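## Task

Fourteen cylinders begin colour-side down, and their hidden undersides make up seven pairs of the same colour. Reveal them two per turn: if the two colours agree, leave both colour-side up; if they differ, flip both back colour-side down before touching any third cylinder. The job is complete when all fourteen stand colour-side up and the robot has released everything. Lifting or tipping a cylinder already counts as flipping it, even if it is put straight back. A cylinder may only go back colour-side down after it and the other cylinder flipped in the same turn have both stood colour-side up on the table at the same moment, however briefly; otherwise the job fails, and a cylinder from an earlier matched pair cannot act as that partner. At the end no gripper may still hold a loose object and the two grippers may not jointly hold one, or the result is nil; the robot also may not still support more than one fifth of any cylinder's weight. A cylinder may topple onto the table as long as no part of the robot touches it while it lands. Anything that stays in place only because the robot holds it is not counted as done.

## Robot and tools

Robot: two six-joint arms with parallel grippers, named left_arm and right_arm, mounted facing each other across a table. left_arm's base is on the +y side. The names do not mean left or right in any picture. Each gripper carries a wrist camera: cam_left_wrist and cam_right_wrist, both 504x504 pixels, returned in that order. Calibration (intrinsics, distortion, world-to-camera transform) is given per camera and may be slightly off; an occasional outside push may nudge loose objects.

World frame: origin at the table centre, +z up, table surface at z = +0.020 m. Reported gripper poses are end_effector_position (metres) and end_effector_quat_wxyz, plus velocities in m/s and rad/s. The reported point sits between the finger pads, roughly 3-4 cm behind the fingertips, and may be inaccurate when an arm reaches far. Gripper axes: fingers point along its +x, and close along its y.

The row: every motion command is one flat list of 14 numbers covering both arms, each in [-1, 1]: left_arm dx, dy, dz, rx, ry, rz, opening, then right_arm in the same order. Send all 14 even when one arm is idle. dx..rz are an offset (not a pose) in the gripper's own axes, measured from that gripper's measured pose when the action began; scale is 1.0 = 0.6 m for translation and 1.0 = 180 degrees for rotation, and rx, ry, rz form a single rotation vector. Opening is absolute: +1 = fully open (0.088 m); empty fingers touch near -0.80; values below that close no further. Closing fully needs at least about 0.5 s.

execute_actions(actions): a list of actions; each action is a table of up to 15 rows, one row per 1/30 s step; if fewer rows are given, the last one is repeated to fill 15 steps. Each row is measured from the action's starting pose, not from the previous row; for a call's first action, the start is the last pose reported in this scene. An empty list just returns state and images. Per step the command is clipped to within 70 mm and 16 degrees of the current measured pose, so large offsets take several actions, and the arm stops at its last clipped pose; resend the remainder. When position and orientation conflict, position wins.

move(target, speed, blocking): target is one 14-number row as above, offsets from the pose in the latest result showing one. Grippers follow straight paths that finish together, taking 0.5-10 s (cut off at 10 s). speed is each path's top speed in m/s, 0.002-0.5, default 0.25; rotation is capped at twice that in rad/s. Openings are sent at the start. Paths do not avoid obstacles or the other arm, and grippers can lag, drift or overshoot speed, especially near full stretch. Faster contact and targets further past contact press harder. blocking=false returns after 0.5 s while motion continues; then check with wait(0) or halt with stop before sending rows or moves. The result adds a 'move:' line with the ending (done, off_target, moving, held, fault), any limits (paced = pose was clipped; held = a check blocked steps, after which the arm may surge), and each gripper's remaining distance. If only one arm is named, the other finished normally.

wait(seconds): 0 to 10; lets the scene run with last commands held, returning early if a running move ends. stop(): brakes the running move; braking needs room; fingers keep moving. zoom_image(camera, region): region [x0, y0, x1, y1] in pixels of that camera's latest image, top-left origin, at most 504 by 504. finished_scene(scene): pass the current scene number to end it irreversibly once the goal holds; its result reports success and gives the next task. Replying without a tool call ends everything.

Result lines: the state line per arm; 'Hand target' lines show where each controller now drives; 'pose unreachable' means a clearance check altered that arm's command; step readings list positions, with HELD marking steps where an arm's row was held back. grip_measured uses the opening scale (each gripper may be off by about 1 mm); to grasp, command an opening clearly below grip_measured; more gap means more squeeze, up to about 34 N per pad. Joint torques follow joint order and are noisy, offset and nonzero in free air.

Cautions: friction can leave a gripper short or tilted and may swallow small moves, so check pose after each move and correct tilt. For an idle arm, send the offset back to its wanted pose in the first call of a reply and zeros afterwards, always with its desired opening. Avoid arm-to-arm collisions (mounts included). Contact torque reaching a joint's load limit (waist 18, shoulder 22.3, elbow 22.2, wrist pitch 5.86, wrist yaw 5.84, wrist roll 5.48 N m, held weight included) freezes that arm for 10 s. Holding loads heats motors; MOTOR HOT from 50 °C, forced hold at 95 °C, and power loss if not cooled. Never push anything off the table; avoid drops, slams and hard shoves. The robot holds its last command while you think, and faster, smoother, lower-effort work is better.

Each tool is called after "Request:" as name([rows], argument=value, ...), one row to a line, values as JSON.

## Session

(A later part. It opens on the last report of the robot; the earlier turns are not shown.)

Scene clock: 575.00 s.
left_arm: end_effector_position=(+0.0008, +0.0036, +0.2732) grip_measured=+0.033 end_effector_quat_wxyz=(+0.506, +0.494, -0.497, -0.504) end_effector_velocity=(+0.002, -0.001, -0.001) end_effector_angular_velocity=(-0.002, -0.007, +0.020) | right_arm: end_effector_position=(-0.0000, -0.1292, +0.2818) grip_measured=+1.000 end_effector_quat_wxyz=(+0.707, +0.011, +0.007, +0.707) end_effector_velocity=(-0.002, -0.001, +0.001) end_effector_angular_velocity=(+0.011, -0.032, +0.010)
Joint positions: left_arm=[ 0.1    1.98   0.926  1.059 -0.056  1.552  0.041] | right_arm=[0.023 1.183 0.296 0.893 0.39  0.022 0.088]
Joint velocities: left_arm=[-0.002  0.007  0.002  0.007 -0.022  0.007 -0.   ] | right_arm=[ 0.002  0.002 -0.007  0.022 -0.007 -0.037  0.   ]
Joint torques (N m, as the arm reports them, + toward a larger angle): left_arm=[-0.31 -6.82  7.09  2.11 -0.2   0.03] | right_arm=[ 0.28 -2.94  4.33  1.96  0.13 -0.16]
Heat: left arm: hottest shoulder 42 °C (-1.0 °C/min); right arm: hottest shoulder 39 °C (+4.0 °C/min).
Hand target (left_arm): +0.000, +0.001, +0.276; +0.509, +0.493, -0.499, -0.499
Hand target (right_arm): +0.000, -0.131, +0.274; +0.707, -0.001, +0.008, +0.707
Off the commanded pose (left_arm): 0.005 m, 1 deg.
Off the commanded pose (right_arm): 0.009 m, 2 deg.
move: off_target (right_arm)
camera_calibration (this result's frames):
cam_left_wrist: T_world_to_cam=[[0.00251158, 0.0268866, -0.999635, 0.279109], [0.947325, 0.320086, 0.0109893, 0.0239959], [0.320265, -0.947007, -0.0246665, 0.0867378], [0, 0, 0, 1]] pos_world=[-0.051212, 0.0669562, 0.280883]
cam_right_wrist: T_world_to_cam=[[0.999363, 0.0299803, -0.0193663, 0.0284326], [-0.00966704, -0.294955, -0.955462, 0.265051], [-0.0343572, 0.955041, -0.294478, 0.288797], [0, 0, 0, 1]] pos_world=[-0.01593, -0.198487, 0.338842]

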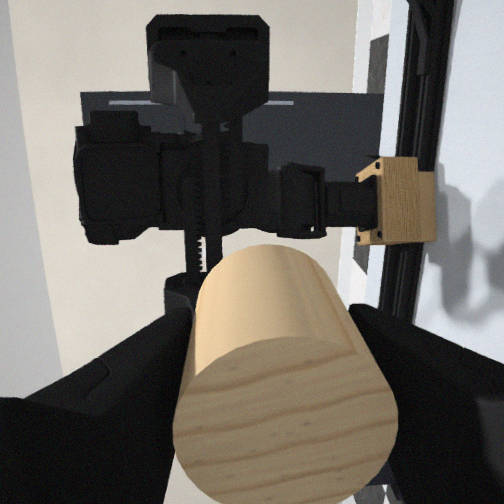

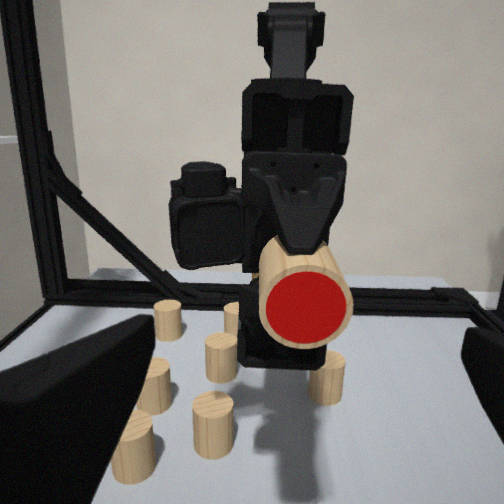

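Request:
move(target=[0,0,0,0,0,0,-0.3,0.146,-0.004,-0.019,-0.007,0.002,0,1], speed=0.1)

Request:
execute_actions([
  [[0,0,0,0,0,0,-0.3,0,0,0,0,0,0,-0.3]],
  [[0,0,0,0,0,0,-0.3,0,0,0,0,0,0,-0.3]],
  [[0,0,0,0,0,0,1,0,0,0,0,0,0,-0.3]],
])

Request:
move(target=[-0.1,0,0,0.005,0.002,0,1,-0.1,0,0,0,0,0,-0.3], speed=0.15)

Request:
move(target=[-0.295,-0.196,0.115,0,0,-0.497,0.5,-0.188,-0.283,-0.197,0,0.505,0,-0.3], speed=0.4)

Scene clock: 579.83 s.
left_arm: end_effector_position=(+0.0009, +0.0035, +0.2730) grip_measured=+0.033 end_effector_quat_wxyz=(+0.506, +0.494, -0.497, -0.504) end_effector_velocity=(-0.000, -0.000, -0.003) end_effector_angular_velocity=(+0.017, +0.006, +0.005) | right_arm: end_effector_position=(+0.0022, -0.0451, +0.2710) grip_measured=+1.000 end_effector_quat_wxyz=(+0.707, +0.003, +0.003, +0.707) end_effector_velocity=(-0.003, +0.001, -0.003) end_effector_angular_velocity=(-0.012, -0.010, +0.020)
Joint positions: left_arm=[ 0.1    1.981  0.926  1.06  -0.056  1.552  0.041] | right_arm=[-0.105  1.589  0.549  1.039  0.264  0.009  0.088]
Joint velocities: left_arm=[-0.002 -0.002  0.002 -0.022 -0.007 -0.007 -0.   ] | right_arm=[-0.002  0.007  0.002 -0.007 -0.022 -0.007  0.   ]
Joint torques (N m, as the arm reports them, + toward a larger angle): left_arm=[ 0.03 -7.6   5.73  1.69 -0.01 -0.03] | right_arm=[-0.29 -5.3   6.88  1.96 -0.14 -0.17]
Heat: left arm: hottest shoulder 42 °C (-2.0 °C/min); right arm: hottest shoulder 38 °C (+3.0 °C/min).
Hand target (left_arm): +0.001, +0.004, +0.273; +0.506, +0.494, -0.497, -0.504
Hand target (right_arm): +0.002, -0.042, +0.271; +0.707, +0.001, +0.001, +0.707
Off the commanded pose (left_arm): 0.000 m, 0 deg.
Off the commanded pose (right_arm): 0.004 m, 0 deg.
move: done
camera_calibration (this result's frames):
cam_left_wrist: T_world_to_cam=[[0.00288053, 0.0268874, -0.999634, 0.278859], [0.947198, 0.32045, 0.0113486, 0.0238963], [0.320638, -0.946884, -0.0245446, 0.0865518], [0, 0, 0, 1]] pos_world=[-0.0511896, 0.0667992, 0.280611]
cam_right_wrist: T_world_to_cam=[[0.999571, 0.0291108, -0.00321754, 0.0190853], [0.00570826, -0.301389, -0.953484, 0.278702], [-0.0287264, 0.953057, -0.301426, 0.207082], [0, 0, 0, 1]] pos_world=[-0.0147193, -0.113918, 0.32822]

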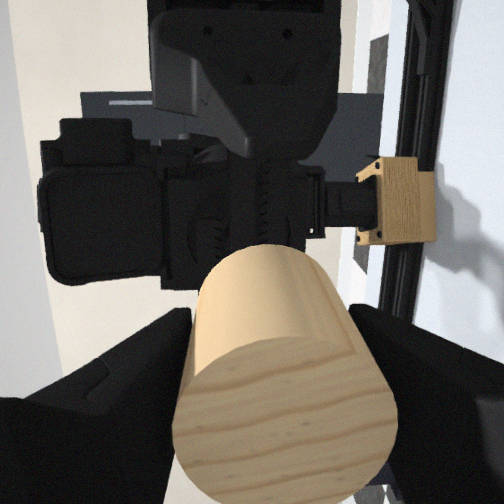

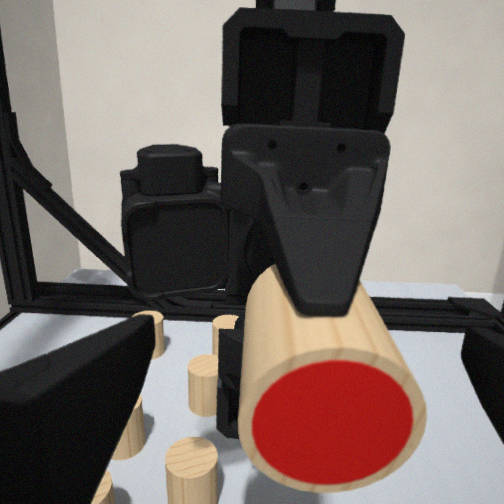

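Scene clock: 581.33 s.
left_arm: end_effector_position=(-0.0001, +0.0035, +0.2730) grip_measured=+1.000 end_effector_quat_wxyz=(+0.505, +0.493, -0.497, -0.504) end_effector_velocity=(-0.003, +0.000, -0.004) end_effector_angular_velocity=(+0.012, +0.021, -0.000) | right_arm: end_effector_position=(+0.0029, -0.0450, +0.2708) grip_measured=+0.028 end_effector_quat_wxyz=(+0.708, +0.002, +0.003, +0.706) end_effector_velocity=(+0.000, -0.000, -0.002) end_effector_angular_velocity=(-0.007, -0.009, +0.005)
Joint positions: left_arm=[ 0.098  1.981  0.926  1.06  -0.055  1.552  0.088] | right_arm=[-0.106  1.589  0.549  1.039  0.266  0.009  0.04 ]
Joint velocities: left_arm=[-0.007  0.002 -0.002 -0.007 -0.007 -0.022  0.   ] | right_arm=[-0.002 -0.002 -0.002 -0.007 -0.007 -0.007 -0.   ]
Joint torques (N m, as the arm reports them, + toward a larger angle): left_arm=[-0.02 -7.62  5.81  1.73  0.02 -0.02] | right_arm=[ 0.04 -6.26  5.52  1.83  0.01  0.  ]
Heat: left arm: hottest shoulder 42 °C (-2.0 °C/min); right arm: hottest shoulder 38 °C (+3.0 °C/min).
Hand target (left_arm): -0.000, +0.004, +0.273; +0.505, +0.493, -0.497, -0.504
Hand target (right_arm): +0.003, -0.045, +0.271; +0.708, +0.002, +0.003, +0.706
Off the commanded pose (left_arm): 0.000 m, 0 deg.
Off the commanded pose (right_arm): 0.000 m, 0 deg.
Step readings (end_effector_position; steps 1 to 15: 1st action; 16 to 30: 2nd action; 31 to 45: 3rd action):
0: left_arm (+0.0009, +0.0035, +0.2730) | right_arm (+0.0022, -0.0451, +0.2710)
1: left_arm (+0.0009, +0.0035, +0.2730) | right_arm (+0.0022, -0.0450, +0.2708)
2: left_arm (+0.0009, +0.0035, +0.2730) | right_arm (+0.0022, -0.0450, +0.2708)
4: left_arm (+0.0009, +0.0035, +0.2730) | right_arm (+0.0022, -0.0450, +0.2708)
8: left_arm (+0.0003, +0.0035, +0.2730) | right_arm (+0.0027, -0.0450, +0.2708)
15: left_arm (-0.0001, +0.0035, +0.2730) | right_arm (+0.0029, -0.0450, +0.2708)
16: left_arm (-0.0001, +0.0035, +0.2730) | right_arm (+0.0029, -0.0450, +0.2708)
17: left_arm (-0.0001, +0.0035, +0.2730) | right_arm (+0.0029, -0.0450, +0.2708)
19: left_arm (-0.0001, +0.0035, +0.2730) | right_arm (+0.0029, -0.0450, +0.2708)
23: left_arm (-0.0001, +0.0035, +0.2730) | right_arm (+0.0029, -0.0450, +0.2708)
30: left_arm (-0.0001, +0.0035, +0.2730) | right_arm (+0.0029, -0.0450, +0.2708)
31: left_arm (-0.0001, +0.0035, +0.2730) | right_arm (+0.0029, -0.0450, +0.2708)
32: left_arm (-0.0001, +0.0035, +0.2730) | right_arm (+0.0029, -0.0450, +0.2708)
34: left_arm (-0.0001, +0.0035, +0.2731) | right_arm (+0.0029, -0.0450, +0.2708)
38: left_arm (-0.0001, +0.0035, +0.2731) | right_arm (+0.0029, -0.0450, +0.2708)
45: end_effector_position above
camera_calibration (this result's frames):
cam_left_wrist: T_world_to_cam=[[0.00257724, 0.0268806, -0.999635, 0.278862], [0.948055, 0.317917, 0.0109932, 0.0249006], [0.318097, -0.947737, -0.0246649, 0.0869264], [0, 0, 0, 1]] pos_world=[-0.0519769, 0.0669711, 0.28063]
cam_right_wrist: T_world_to_cam=[[0.999656, 0.026059, -0.00312602, 0.0181723], [0.00488488, -0.301756, -0.953373, 0.278544], [-0.0257872, 0.953029, -0.30178, 0.207039], [0, 0, 0, 1]] pos_world=[-0.0141877, -0.113736, 0.328093]

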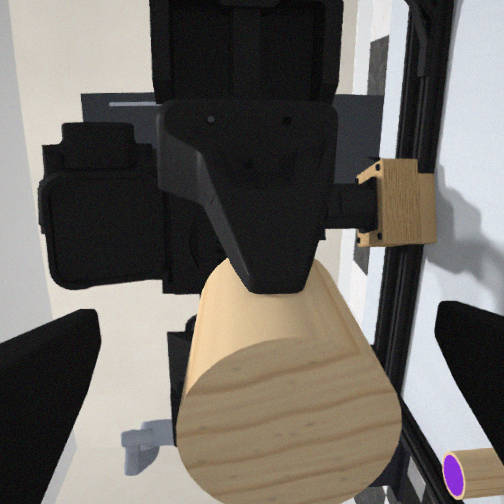

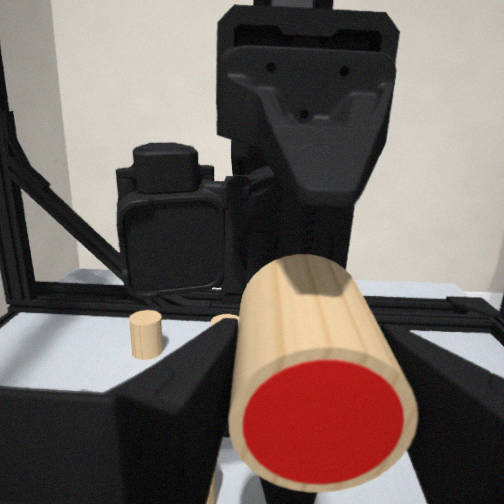

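Scene clock: 582.23 s.
left_arm: end_effector_position=(-0.0001, +0.0613, +0.2689) grip_measured=+1.000 end_effector_quat_wxyz=(+0.500, +0.499, -0.497, -0.503) end_effector_velocity=(+0.000, +0.003, -0.001) end_effector_angular_velocity=(+0.007, +0.007, +0.005) | right_arm: end_effector_position=(+0.0025, -0.1017, +0.2729) grip_measured=+0.027 end_effector_quat_wxyz=(+0.708, +0.004, +0.002, +0.706) end_effector_velocity=(-0.001, -0.003, -0.002) end_effector_angular_velocity=(-0.007, -0.010, +0.010)
Joint positions: left_arm=[ 0.086  1.822  0.674  1.144 -0.07   1.564  0.088] | right_arm=[-0.035  1.356  0.355  1.003  0.336  0.009  0.04 ]
Joint velocities: left_arm=[-0.002 -0.012 -0.012 -0.007 -0.007 -0.007  0.   ] | right_arm=[ 0.002 -0.012 -0.012 -0.007 -0.007 -0.007 -0.   ]
Joint torques (N m, as the arm reports them, + toward a larger angle): left_arm=[-0.24 -7.42  4.76  2.   -0.2   0.07] | right_arm=[ 0.23 -5.44  4.21  1.74  0.12  0.  ]
Heat: left arm: hottest shoulder 42 °C (-2.0 °C/min); right arm: hottest shoulder 38 °C (+3.0 °C/min).
Hand target (left_arm): -0.000, +0.064, +0.273; +0.503, +0.499, -0.500, -0.499
Hand target (right_arm): +0.003, -0.105, +0.271; +0.708, +0.002, +0.004, +0.706
Off the commanded pose (left_arm): 0.004 m, 1 deg.
Off the commanded pose (right_arm): 0.004 m, 0 deg.
move: done
camera_calibration (this result's frames):
cam_left_wrist: T_world_to_cam=[[0.0153246, 0.0367711, -0.999206, 0.272538], [0.946961, 0.320269, 0.0263093, 0.00231567], [0.320982, -0.946613, -0.0299128, 0.142901], [0, 0, 0, 1]] pos_world=[-0.0522379, 0.124508, 0.276535]
cam_right_wrist: T_world_to_cam=[[0.999641, 0.026455, -0.00429077, 0.0204478], [0.00378754, -0.297942, -0.954577, 0.264063], [-0.0265317, 0.954217, -0.297935, 0.260813], [0, 0, 0, 1]] pos_world=[-0.0145207, -0.170738, 0.329861]

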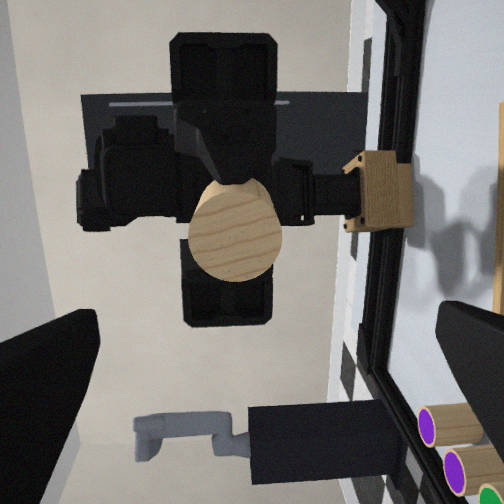

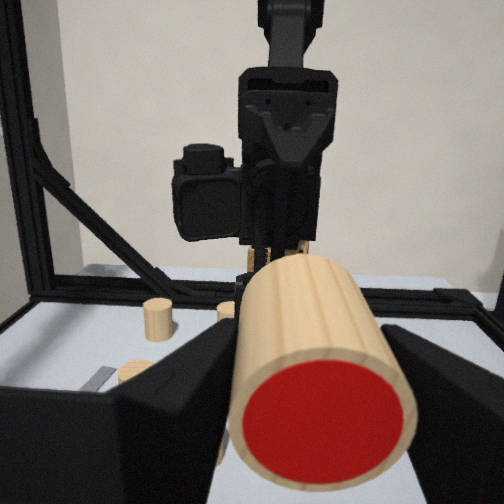

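Scene clock: 584.73 s.
left_arm: end_effector_position=(-0.0685, +0.2394, +0.1520) grip_measured=+0.500 end_effector_quat_wxyz=(+0.004, +0.704, -0.000, -0.710) end_effector_velocity=(+0.000, +0.006, +0.001) end_effector_angular_velocity=(+0.033, -0.003, +0.005) | right_arm: end_effector_position=(+0.1697, -0.2161, +0.1540) grip_measured=+0.025 end_effector_quat_wxyz=(+0.501, -0.500, +0.505, +0.494) end_effector_velocity=(+0.002, -0.004, +0.000) end_effector_angular_velocity=(-0.023, +0.002, +0.029)
Joint positions: left_arm=[-0.153  1.732  1.069 -0.899  0.005  1.256  0.064] | right_arm=[-0.753  1.572  1.009 -1.016  0.005 -0.372  0.04 ]
Joint velocities: left_arm=[-0.002  0.002  0.007 -0.037  0.007 -0.007 -0.   ] | right_arm=[-0.007  0.007  0.007 -0.022  0.007 -0.037 -0.   ]
Joint torques (N m, as the arm reports them, + toward a larger angle): left_arm=[-0.29 -4.87  6.56  0.05  0.25 -0.08] | right_arm=[-0.26 -4.81  6.93 -0.13  0.1  -0.17]
Heat: left arm: hottest shoulder 42 °C (-2.0 °C/min); right arm: hottest shoulder 37 °C (+2.0 °C/min).
Hand target (left_arm): -0.071, +0.238, +0.152; +0.003, +0.702, +0.001, -0.712
Hand target (right_arm): +0.172, -0.214, +0.154; +0.500, -0.502, +0.505, +0.493
Off the commanded pose (left_arm): 0.001 m, 0 deg.
Off the commanded pose (right_arm): 0.002 m, 1 deg.
move: done
camera_calibration (this result's frames):
cam_left_wrist: T_world_to_cam=[[0.0164046, 0.999544, 0.0253638, -0.235997], [0.949027, -0.0235514, 0.314314, 0.0518045], [0.314768, 0.0189147, -0.94898, 0.23811], [0, 0, 0, 1]] pos_world=[-0.120242, 0.232606, 0.215665]
cam_right_wrist: T_world_to_cam=[[0.999588, -0.00848541, -0.0274339, -0.14811], [0.000427588, -0.950841, 0.309678, -0.219302], [-0.0287131, -0.309562, -0.950446, 0.166764], [0, 0, 0, 1]] pos_world=[0.152931, -0.158154, 0.22235]

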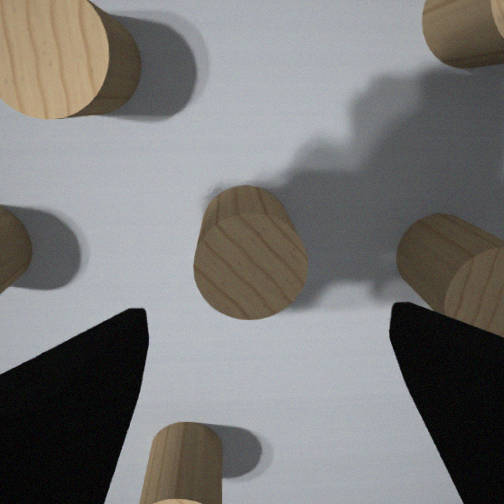

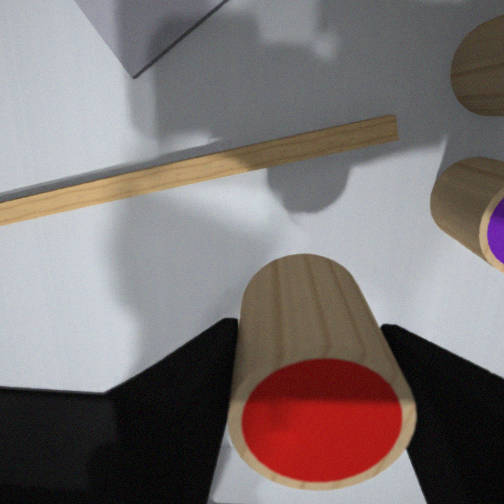

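Request:
move(target=[0.139,0.002,0.001,0,0,0,0.5,0.144,0,0,0,0,0,-0.3], speed=0.07)

Request:
execute_actions([
  [[0,0,0,0,0,0,-0.3,0,0,0,0,0,0,0.5]],
  [[0,0,0,0,0,0,-0.3,0,0,0,0,0,0,0.5]],
])

Request:
move(target=[-0.13,0,0,0,0,0,-0.3,-0.13,0,0,0,0,0,0.5], speed=0.15)

Request:
move(target=[-0.217,0.397,-0.106,0,0,0.506,-0.3,-0.205,0.283,0.142,0,-0.495,0,1], speed=0.4)

Scene clock: 589.70 s.
left_arm: end_effector_position=(-0.0698, +0.2359, +0.0720) grip_measured=+0.500 end_effector_quat_wxyz=(+0.007, +0.703, -0.004, -0.711) end_effector_velocity=(+0.001, +0.002, +0.000) end_effector_angular_velocity=(+0.005, -0.009, +0.005) | right_arm: end_effector_position=(+0.1706, -0.2142, +0.0770) grip_measured=+0.024 end_effector_quat_wxyz=(+0.506, -0.498, +0.500, +0.496) end_effector_velocity=(-0.002, +0.002, +0.000) end_effector_angular_velocity=(+0.015, +0.018, +0.005)
Joint positions: left_arm=[-0.153  1.915  0.928 -0.565  0.005  1.256  0.063] | right_arm=[-0.754  1.718  0.82  -0.667  0.005 -0.372  0.04 ]
Joint velocities: left_arm=[-0.002 -0.002 -0.002 -0.007 -0.007 -0.007 -0.   ] | right_arm=[-0.002 -0.002 -0.002  0.007 -0.022 -0.007 -0.   ]
Joint torques (N m, as the arm reports them, + toward a larger angle): left_arm=[ 0.08 -5.26  4.09  0.47  0.01  0.01] | right_arm=[-0.07 -3.9   2.36  2.03 -0.03 -0.06]
Heat: left arm: hottest shoulder 42 °C (-2.0 °C/min); right arm: hottest shoulder 37 °C (+2.0 °C/min).
Hand target (left_arm): -0.069, +0.238, +0.069; +0.004, +0.705, -0.001, -0.710
Hand target (right_arm): +0.169, -0.217, +0.068; +0.501, -0.499, +0.505, +0.494
Off the commanded pose (left_arm): 0.004 m, 1 deg.
Off the commanded pose (right_arm): 0.010 m, 1 deg.
move: off_target (right_arm)
camera_calibration (this result's frames):
cam_left_wrist: T_world_to_cam=[[0.0164762, 0.999725, 0.0167145, -0.229785], [0.950015, -0.020865, 0.311507, 0.077768], [0.31177, 0.0107466, -0.950097, 0.164445], [0, 0, 0, 1]] pos_world=[-0.121364, 0.229577, 0.135854]
cam_right_wrist: T_world_to_cam=[[0.999733, -0.0081505, -0.0216058, -0.15154], [-0.001374, -0.954977, 0.296676, -0.193233], [-0.0230511, -0.296567, -0.954734, 0.0962915], [0, 0, 0, 1]] pos_world=[0.153453, -0.157212, 0.145986]

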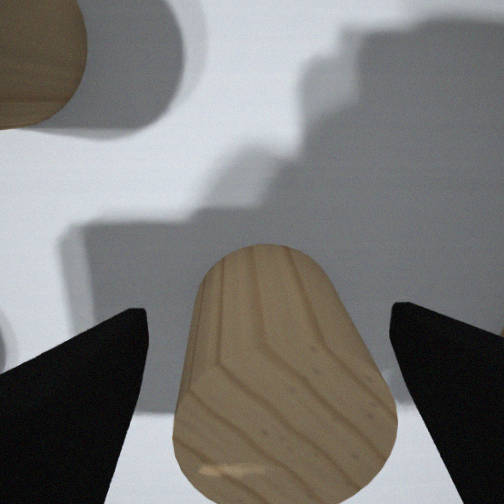

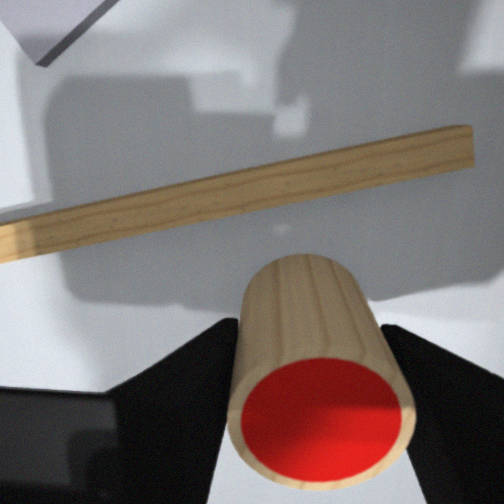

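Scene clock: 590.70 s.
left_arm: end_effector_position=(-0.0698, +0.2357, +0.0720) grip_measured=+0.034 end_effector_quat_wxyz=(+0.008, +0.703, -0.004, -0.711) end_effector_velocity=(+0.002, +0.005, +0.000) end_effector_angular_velocity=(+0.018, -0.014, -0.024) | right_arm: end_effector_position=(+0.1707, -0.2137, +0.0771) grip_measured=+0.500 end_effector_quat_wxyz=(+0.507, -0.497, +0.500, +0.496) end_effector_velocity=(-0.002, -0.001, +0.000) end_effector_angular_velocity=(-0.004, +0.009, +0.024)
Joint positions: left_arm=[-0.153  1.915  0.928 -0.565  0.005  1.256  0.041] | right_arm=[-0.754  1.718  0.82  -0.664  0.005 -0.372  0.063]
Joint velocities: left_arm=[-0.002 -0.002 -0.002 -0.022 -0.007  0.022  0.   ] | right_arm=[ 0.002 -0.002 -0.002 -0.007 -0.007 -0.022  0.   ]
Joint torques (N m, as the arm reports them, + toward a larger angle): left_arm=[-0.1  -5.95  4.65  0.23  0.06  0.01] | right_arm=[ 0.02 -6.28  4.49  0.12 -0.02 -0.03]
Heat: left arm: hottest shoulder 42 °C (-2.0 °C/min); right arm: hottest shoulder 37 °C (+2.0 °C/min).
Hand target (left_arm): -0.070, +0.236, +0.072; +0.008, +0.703, -0.004, -0.711
Hand target (right_arm): +0.171, -0.214, +0.077; +0.507, -0.497, +0.500, +0.496
Off the commanded pose (left_arm): 0.000 m, 0 deg.
Off the commanded pose (right_arm): 0.000 m, 0 deg.
Step readings (end_effector_position; steps 1 to 15: 1st action; 16 to 30: 2nd action):
0: left_arm (-0.0698, +0.2359, +0.0720) | right_arm (+0.1706, -0.2142, +0.0770)
1: left_arm (-0.0698, +0.2359, +0.0720) | right_arm (+0.1706, -0.2141, +0.0772)
2: left_arm (-0.0698, +0.2359, +0.0720) | right_arm (+0.1708, -0.2136, +0.0773)
4: left_arm (-0.0698, +0.2359, +0.0720) | right_arm (+0.1713, -0.2122, +0.0772)
8: left_arm (-0.0698, +0.2357, +0.0720) | right_arm (+0.1709, -0.2133, +0.0771)
15: left_arm (-0.0698, +0.2357, +0.0720) | right_arm (+0.1707, -0.2137, +0.0771)
16: left_arm (-0.0698, +0.2357, +0.0720) | right_arm (+0.1707, -0.2137, +0.0771)
17: left_arm (-0.0698, +0.2357, +0.0720) | right_arm (+0.1707, -0.2137, +0.0771)
19: left_arm (-0.0698, +0.2357, +0.0720) | right_arm (+0.1707, -0.2137, +0.0771)
23: left_arm (-0.0698, +0.2357, +0.0720) | right_arm (+0.1707, -0.2137, +0.0771)
30: end_effector_position above
camera_calibration (this result's frames):
cam_left_wrist: T_world_to_cam=[[0.0164671, 0.999738, 0.015874, -0.229552], [0.949974, -0.0205958, 0.311648, 0.0776833], [0.311894, 0.00994791, -0.950065, 0.164643], [0, 0, 0, 1]] pos_world=[-0.121368, 0.229454, 0.135855]
cam_right_wrist: T_world_to_cam=[[0.999747, -0.00809182, -0.0209767, -0.151722], [-0.00156337, -0.955751, 0.294174, -0.192701], [-0.0224289, -0.294067, -0.955522, 0.0970297], [0, 0, 0, 1]] pos_world=[0.153559, -0.156869, 0.146219]

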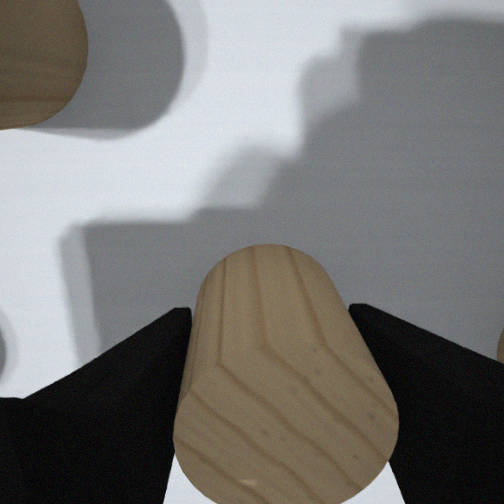

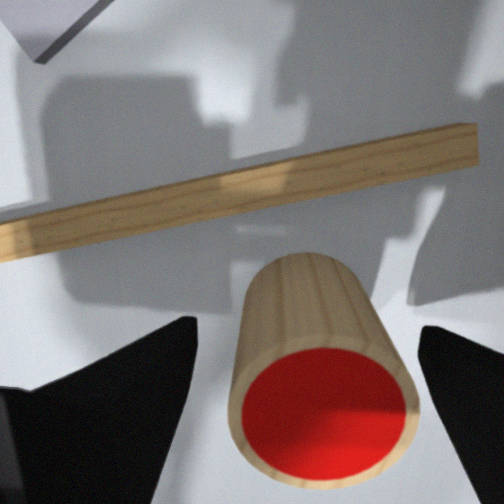

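Scene clock: 591.70 s.
left_arm: end_effector_position=(-0.0684, +0.2401, +0.1439) grip_measured=+0.033 end_effector_quat_wxyz=(+0.001, +0.705, +0.003, -0.709) end_effector_velocity=(-0.001, +0.003, +0.001) end_effector_angular_velocity=(+0.019, +0.002, +0.005) | right_arm: end_effector_position=(+0.1694, -0.2169, +0.1504) grip_measured=+0.500 end_effector_quat_wxyz=(+0.502, -0.499, +0.505, +0.494) end_effector_velocity=(+0.000, -0.001, +0.001) end_effector_angular_velocity=(+0.001, +0.008, -0.015)
Joint positions: left_arm=[-0.153  1.75   1.055 -0.877  0.005  1.256  0.041] | right_arm=[-0.754  1.572  0.994 -0.999  0.005 -0.372  0.063]
Joint velocities: left_arm=[-0.002  0.002  0.007 -0.022  0.007 -0.007 -0.   ] | right_arm=[-0.007 -0.002  0.002 -0.007 -0.007  0.007 -0.   ]
Joint torques (N m, as the arm reports them, + toward a larger angle): left_arm=[-0.06 -6.92  6.56  0.02  0.04  0.01] | right_arm=[ 0.16 -6.78  6.64 -0.06 -0.02  0.01]
Heat: left arm: hottest shoulder 42 °C (-2.0 °C/min); right arm: hottest shoulder 37 °C (+2.0 °C/min).
Hand target (left_arm): -0.070, +0.237, +0.150; +0.008, +0.703, -0.004, -0.711
Hand target (right_arm): +0.170, -0.214, +0.155; +0.507, -0.497, +0.500, +0.496
Off the commanded pose (left_arm): 0.007 m, 1 deg.
Off the commanded pose (right_arm): 0.005 m, 1 deg.
move: done
camera_calibration (this result's frames):
cam_left_wrist: T_world_to_cam=[[0.0163217, 0.999284, 0.0341267, -0.237628], [0.948147, -0.0263036, 0.316741, 0.0545232], [0.317412, 0.0271874, -0.947898, 0.228465], [0, 0, 0, 1]] pos_world=[-0.120335, 0.232681, 0.207402]
cam_right_wrist: T_world_to_cam=[[0.999607, -0.00843758, -0.0267358, -0.148093], [0.000207244, -0.951387, 0.307998, -0.21877], [-0.0280348, -0.307882, -0.951011, 0.163379], [0, 0, 0, 1]] pos_world=[0.15266, -0.159083, 0.218797]

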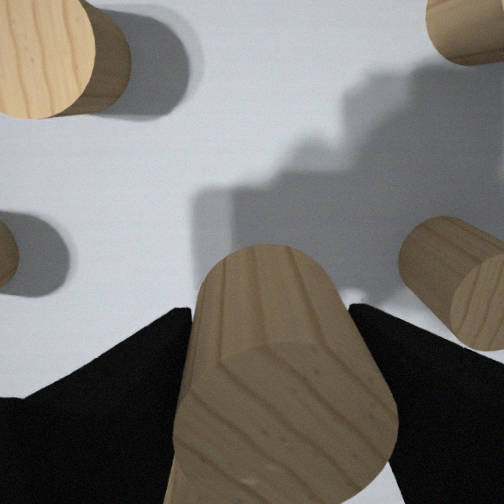

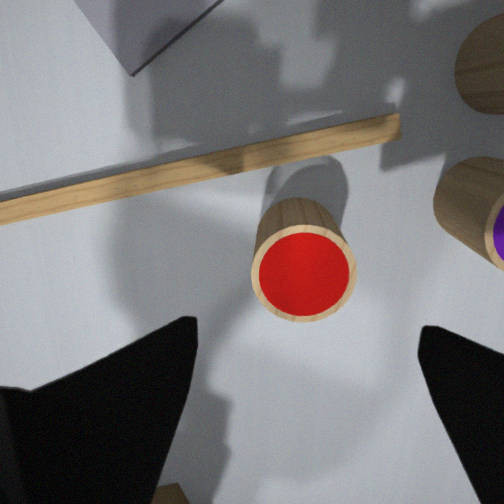

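Scene clock: 594.30 s.
left_arm: end_effector_position=(-0.0044, +0.0051, +0.2722) grip_measured=+0.033 end_effector_quat_wxyz=(+0.503, +0.498, -0.502, -0.498) end_effector_velocity=(+0.002, -0.001, +0.005) end_effector_angular_velocity=(-0.022, +0.009, +0.010) | right_arm: end_effector_position=(+0.0003, -0.1286, +0.2811) grip_measured=+1.000 end_effector_quat_wxyz=(+0.709, +0.007, +0.012, +0.705) end_effector_velocity=(-0.000, +0.001, -0.005) end_effector_angular_velocity=(-0.011, -0.027, -0.005)
Joint positions: left_arm=[ 0.084  1.982  0.919  1.071 -0.074  1.571  0.041] | right_arm=[0.024 1.179 0.303 0.869 0.397 0.029 0.088]
Joint velocities: left_arm=[ 0.002  0.002  0.002  0.022 -0.007 -0.007 -0.   ] | right_arm=[ 0.002  0.017 -0.002  0.007  0.007 -0.022  0.   ]
Joint torques (N m, as the arm reports them, + toward a larger angle): left_arm=[ 0.27 -6.77  6.95  2.11  0.21  0.08] | right_arm=[ 0.22 -2.87  4.46  1.93  0.13 -0.19]
Heat: left arm: hottest shoulder 42 °C (-2.0 °C/min); right arm: hottest shoulder 37 °C (+2.0 °C/min).
Hand target (left_arm): -0.004, +0.002, +0.274; +0.504, +0.495, -0.506, -0.495
Hand target (right_arm): +0.000, -0.130, +0.273; +0.709, -0.004, +0.013, +0.705
Off the commanded pose (left_arm): 0.004 m, 1 deg.
Off the commanded pose (right_arm): 0.009 m, 2 deg.
move: off_target (right_arm)
camera_calibration (this result's frames):
cam_left_wrist: T_world_to_cam=[[0.0211818, 0.0238876, -0.99949, 0.278089], [0.946061, 0.322798, 0.0277643, 0.0238854], [0.323297, -0.946166, -0.0157617, 0.087415], [0, 0, 0, 1]] pos_world=[-0.0567484, 0.0683561, 0.278662]
cam_right_wrist: T_world_to_cam=[[0.999478, 0.0240137, -0.0216047, 0.0279033], [-0.0132155, -0.306309, -0.95184, 0.262053], [-0.029475, 0.951629, -0.305832, 0.290719], [0, 0, 0, 1]] pos_world=[-0.0158567, -0.197057, 0.338947]

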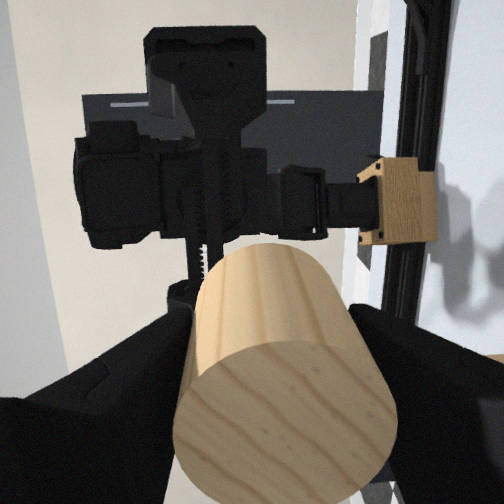

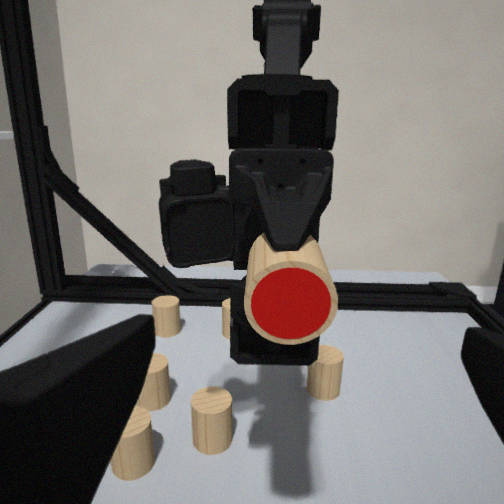

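Request:
move(target=[0,0,0,0,0,0,-0.3,0.147,0.005,-0.017,-0.008,-0.001,0.002,1], speed=0.1)

Request:
execute_actions([
  [[0,0,0,0,0,0,-0.3,0,0,0,0,0,0,-0.3]],
  [[0,0,0,0,0,0,-0.3,0,0,0,0,0,0,-0.3]],
  [[0,0,0,0,0,0,1,0,0,0,0,0,0,-0.3]],
])

Request:
move(target=[-0.1,0,0,-0.002,0.002,0,1,-0.1,0,0,0,0,0,-0.3], speed=0.15)

Request:
move(target=[-0.457,-0.194,0.072,0,0,-0.497,0.5,-0.29,-0.29,-0.197,0,0.505,0,-0.3], speed=0.4)

Scene clock: 599.77 s.
left_arm: end_effector_position=(-0.0043, +0.0050, +0.2719) grip_measured=+0.033 end_effector_quat_wxyz=(+0.503, +0.498, -0.502, -0.498) end_effector_velocity=(-0.003, +0.001, -0.001) end_effector_angular_velocity=(+0.007, +0.007, -0.000) | right_arm: end_effector_position=(-0.0025, -0.0439, +0.2704) grip_measured=+1.000 end_effector_quat_wxyz=(+0.707, +0.001, +0.004, +0.708) end_effector_velocity=(-0.000, +0.001, -0.004) end_effector_angular_velocity=(-0.012, -0.040, +0.005)
Joint positions: left_arm=[ 0.085  1.983  0.92   1.072 -0.074  1.571  0.041] | right_arm=[-0.09   1.597  0.558  1.036  0.277  0.008  0.088]
Joint velocities: left_arm=[-0.007 -0.002 -0.002 -0.007 -0.007 -0.007 -0.   ] | right_arm=[-0.002  0.007  0.002 -0.007 -0.007 -0.037  0.   ]
Joint torques (N m, as the arm reports them, + toward a larger angle): left_arm=[-0.02 -7.62  5.68  1.66 -0.02 -0.02] | right_arm=[-0.35 -5.2   7.04  1.93 -0.12 -0.18]
Heat: left arm: hottest shoulder 42 °C (-1.0 °C/min); right arm: hottest shoulder 36 °C (+1.0 °C/min).
Hand target (left_arm): -0.004, +0.005, +0.272; +0.503, +0.498, -0.502, -0.498
Hand target (right_arm): -0.003, -0.041, +0.270; +0.706, -0.001, +0.001, +0.708
Off the commanded pose (left_arm): 0.000 m, 0 deg.
Off the commanded pose (right_arm): 0.004 m, 0 deg.
move: done
camera_calibration (this result's frames):
cam_left_wrist: T_world_to_cam=[[0.021185, 0.0238874, -0.99949, 0.277838], [0.94606, 0.322798, 0.0277672, 0.0238165], [0.323297, -0.946166, -0.0157604, 0.0872313], [0, 0, 0, 1]] pos_world=[-0.0566194, 0.0682105, 0.27841]
cam_right_wrist: T_world_to_cam=[[0.999541, 0.0302501, -0.0017832, 0.023357], [0.00749532, -0.303825, -0.952698, 0.278229], [-0.029361, 0.952248, -0.303912, 0.206346], [0, 0, 0, 1]] pos_world=[-0.0193732, -0.112666, 0.327821]

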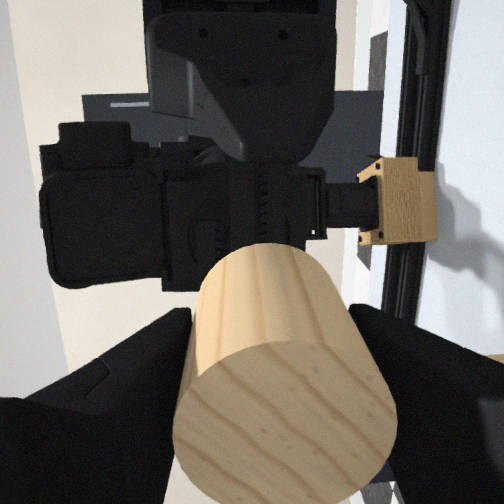

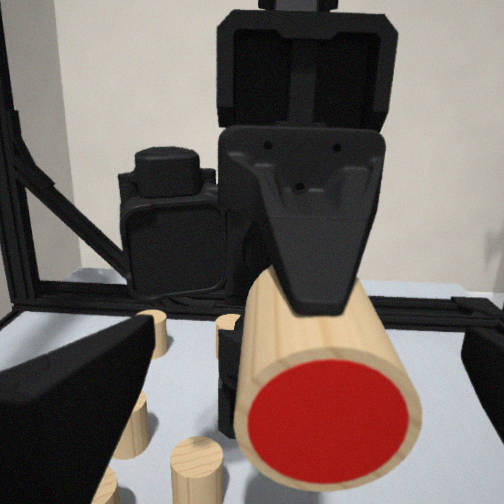

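Scene clock: 601.27 s.
left_arm: end_effector_position=(-0.0050, +0.0050, +0.2719) grip_measured=+1.000 end_effector_quat_wxyz=(+0.502, +0.498, -0.502, -0.498) end_effector_velocity=(-0.000, -0.001, -0.001) end_effector_angular_velocity=(+0.012, +0.006, +0.005) | right_arm: end_effector_position=(-0.0018, -0.0439, +0.2704) grip_measured=+0.025 end_effector_quat_wxyz=(+0.707, +0.001, +0.004, +0.707) end_effector_velocity=(-0.002, -0.000, -0.002) end_effector_angular_velocity=(-0.007, +0.005, +0.020)
Joint positions: left_arm=[ 0.084  1.983  0.92   1.072 -0.073  1.571  0.088] | right_arm=[-0.091  1.597  0.558  1.036  0.279  0.008  0.04 ]
Joint velocities: left_arm=[-0.002 -0.002  0.007 -0.022 -0.007 -0.007  0.   ] | right_arm=[-0.002 -0.002 -0.002 -0.007 -0.022  0.007 -0.   ]
Joint torques (N m, as the arm reports them, + toward a larger angle): left_arm=[-0.11 -7.59  5.79  1.72  0.   -0.06] | right_arm=[ 0.02 -6.36  5.49  1.84 -0.01  0.  ]
Heat: left arm: hottest shoulder 42 °C (-1.0 °C/min); right arm: hottest shoulder 36 °C (+0.0 °C/min).
Hand target (left_arm): -0.005, +0.005, +0.272; +0.502, +0.498, -0.502, -0.498
Hand target (right_arm): -0.002, -0.044, +0.270; +0.707, +0.001, +0.004, +0.707
Off the commanded pose (left_arm): 0.000 m, 0 deg.
Off the commanded pose (right_arm): 0.000 m, 0 deg.
Step readings (end_effector_position; steps 1 to 15: 1st action; 16 to 30: 2nd action; 31 to 45: 3rd action):
0: left_arm (-0.0043, +0.0050, +0.2719) | right_arm (-0.0025, -0.0439, +0.2704)
1: left_arm (-0.0043, +0.0050, +0.2719) | right_arm (-0.0025, -0.0439, +0.2704)
2: left_arm (-0.0043, +0.0050, +0.2719) | right_arm (-0.0022, -0.0439, +0.2704)
4: left_arm (-0.0043, +0.0050, +0.2719) | right_arm (-0.0025, -0.0439, +0.2704)
8: left_arm (-0.0044, +0.0050, +0.2719) | right_arm (-0.0021, -0.0439, +0.2704)
15: left_arm (-0.0050, +0.0050, +0.2719) | right_arm (-0.0018, -0.0439, +0.2704)
16: left_arm (-0.0050, +0.0050, +0.2719) | right_arm (-0.0018, -0.0439, +0.2704)
17: left_arm (-0.0050, +0.0050, +0.2719) | right_arm (-0.0018, -0.0439, +0.2704)
19: left_arm (-0.0050, +0.0050, +0.2719) | right_arm (-0.0018, -0.0439, +0.2704)
23: left_arm (-0.0050, +0.0050, +0.2719) | right_arm (-0.0018, -0.0439, +0.2704)
30: left_arm (-0.0050, +0.0050, +0.2719) | right_arm (-0.0018, -0.0439, +0.2704)
31: left_arm (-0.0050, +0.0050, +0.2719) | right_arm (-0.0018, -0.0439, +0.2704)
32: left_arm (-0.0050, +0.0050, +0.2719) | right_arm (-0.0018, -0.0439, +0.2704)
34: left_arm (-0.0050, +0.0050, +0.2720) | right_arm (-0.0018, -0.0439, +0.2704)
38: left_arm (-0.0050, +0.0050, +0.2720) | right_arm (-0.0018, -0.0439, +0.2704)
45: end_effector_position above
camera_calibration (this result's frames):
cam_left_wrist: T_world_to_cam=[[0.021237, 0.0238464, -0.99949, 0.277853], [0.946674, 0.320993, 0.0277732, 0.0244829], [0.321492, -0.946781, -0.0157579, 0.0874807], [0, 0, 0, 1]] pos_world=[-0.0572024, 0.0683404, 0.27841]
cam_right_wrist: T_world_to_cam=[[0.999607, 0.0279623, -0.00177898, 0.0226112], [0.00680389, -0.30384, -0.952699, 0.278248], [-0.0271801, 0.952313, -0.303911, 0.20629], [0, 0, 0, 1]] pos_world=[-0.0188885, -0.112542, 0.327821]

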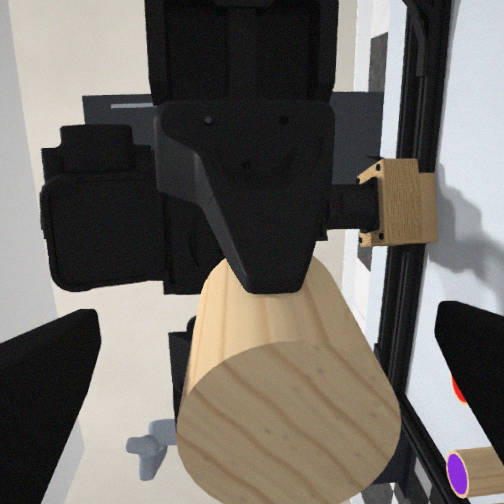

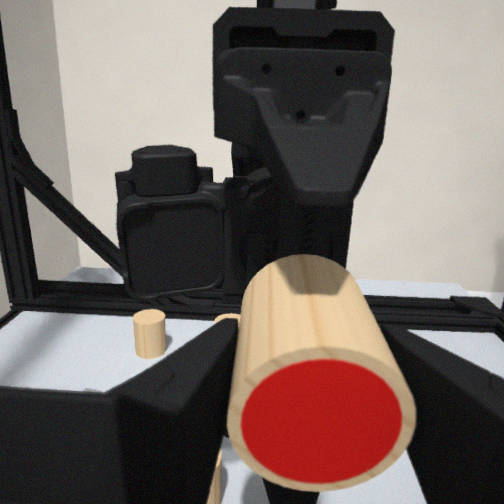

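Scene clock: 602.17 s.
left_arm: end_effector_position=(-0.0052, +0.0628, +0.2678) grip_measured=+1.000 end_effector_quat_wxyz=(+0.501, +0.500, -0.498, -0.500) end_effector_velocity=(-0.004, +0.003, -0.004) end_effector_angular_velocity=(+0.022, +0.005, -0.015) | right_arm: end_effector_position=(-0.0023, -0.1006, +0.2725) grip_measured=+0.024 end_effector_quat_wxyz=(+0.707, +0.003, +0.003, +0.707) end_effector_velocity=(-0.001, -0.003, -0.002) end_effector_angular_velocity=(-0.011, +0.003, +0.010)
Joint positions: left_arm=[ 0.068  1.826  0.667  1.158 -0.091  1.568  0.088] | right_arm=[-0.017  1.367  0.364  1.003  0.351  0.008  0.04 ]
Joint velocities: left_arm=[-0.007 -0.012 -0.012 -0.022  0.007 -0.007  0.   ] | right_arm=[ 0.002 -0.017 -0.007 -0.022 -0.007  0.007 -0.   ]
Joint torques (N m, as the arm reports them, + toward a larger angle): left_arm=[-0.2  -7.34  4.71  2.   -0.22 -0.16] | right_arm=[ 0.33 -5.58  4.29  1.73  0.14  0.01]
Heat: left arm: hottest shoulder 43 °C (+0.0 °C/min); right arm: hottest shoulder 36 °C (+0.0 °C/min).
Hand target (left_arm): -0.005, +0.065, +0.272; +0.505, +0.498, -0.499, -0.498
Hand target (right_arm): -0.002, -0.104, +0.271; +0.707, +0.001, +0.004, +0.707
Off the commanded pose (left_arm): 0.004 m, 1 deg.
Off the commanded pose (right_arm): 0.004 m, 0 deg.
move: done
camera_calibration (this result's frames):
cam_left_wrist: T_world_to_cam=[[0.0188154, 0.0334016, -0.999265, 0.271631], [0.945884, 0.323241, 0.028615, 0.00586383], [0.323959, -0.945727, -0.0255121, 0.144702], [0, 0, 0, 1]] pos_world=[-0.0575348, 0.12588, 0.274955]
cam_right_wrist: T_world_to_cam=[[0.999583, 0.0287331, -0.00272187, 0.0250579], [0.00603602, -0.300338, -0.953814, 0.263635], [-0.0282236, 0.9534, -0.300387, 0.2601], [0, 0, 0, 1]] pos_world=[-0.0192978, -0.16952, 0.329657]

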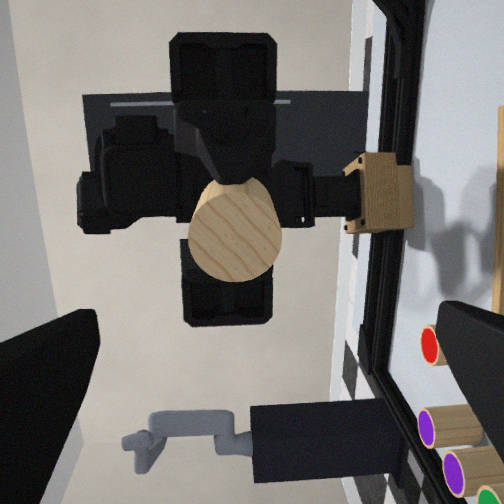

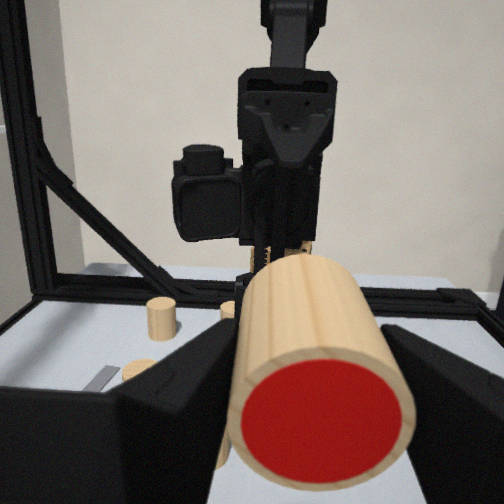

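Scene clock: 604.67 s.
left_arm: end_effector_position=(-0.0490, +0.3373, +0.1508) grip_measured=+0.500 end_effector_quat_wxyz=(+0.006, +0.706, -0.000, -0.708) end_effector_velocity=(-0.000, +0.004, -0.001) end_effector_angular_velocity=(+0.014, +0.003, +0.019) | right_arm: end_effector_position=(+0.1695, -0.2760, +0.1534) grip_measured=+0.024 end_effector_quat_wxyz=(+0.500, -0.501, +0.506, +0.493) end_effector_velocity=(+0.002, -0.002, -0.001) end_effector_angular_velocity=(-0.014, -0.000, +0.029)
Joint positions: left_arm=[-0.214  1.351  0.696 -0.905 -0.     1.192  0.064] | right_arm=[-0.86   1.361  0.819 -1.04   0.01  -0.48   0.04 ]
Joint velocities: left_arm=[-0.002 -0.002 -0.007 -0.007  0.007 -0.022  0.   ] | right_arm=[-0.007  0.007  0.002 -0.007  0.007 -0.037 -0.   ]
Joint torques (N m, as the arm reports them, + toward a larger angle): left_arm=[-0.34 -2.54  6.53  0.03  0.27 -0.09] | right_arm=[-0.09 -3.66  6.85 -0.1   0.03 -0.2 ]
Heat: left arm: hottest shoulder 42 °C (-1.0 °C/min); right arm: hottest shoulder 36 °C (+0.0 °C/min).
Hand target (left_arm): -0.051, +0.336, +0.152; +0.005, +0.704, +0.001, -0.710
Hand target (right_arm): +0.172, -0.274, +0.155; +0.500, -0.504, +0.504, +0.492
Off the commanded pose (left_arm): 0.001 m, 0 deg.
Off the commanded pose (right_arm): 0.002 m, 1 deg.
move: done
camera_calibration (this result's frames):
cam_left_wrist: T_world_to_cam=[[0.0132192, 0.999647, 0.0230364, -0.333907], [0.947899, -0.0198619, 0.317952, 0.03411], [0.318297, 0.0176331, -0.947827, 0.229352], [0, 0, 0, 1]] pos_world=[-0.100921, 0.330423, 0.214233]
cam_right_wrist: T_world_to_cam=[[0.999645, -0.0070459, -0.025697, -0.148342], [0.00138195, -0.949397, 0.314077, -0.276536], [-0.0266096, -0.314001, -0.94905, 0.145764], [0, 0, 0, 1]] pos_world=[0.15255, -0.217818, 0.221379]

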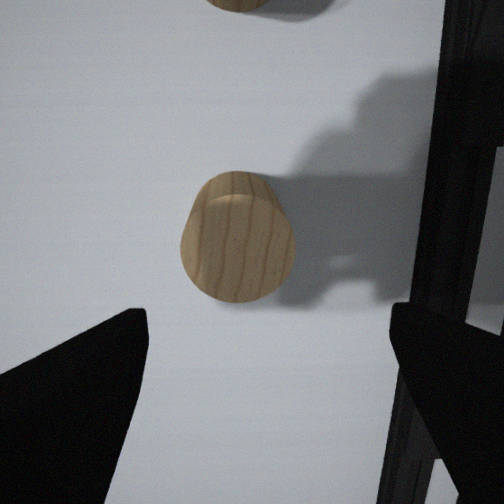

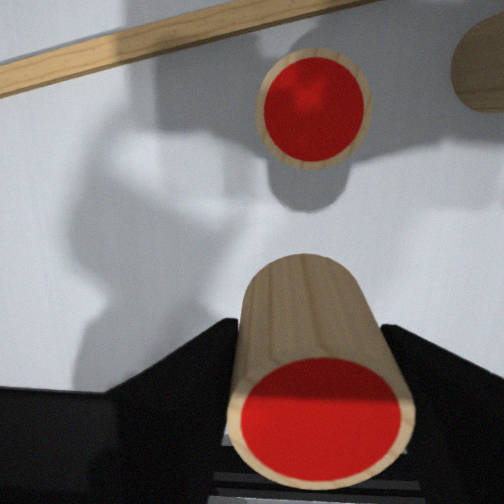

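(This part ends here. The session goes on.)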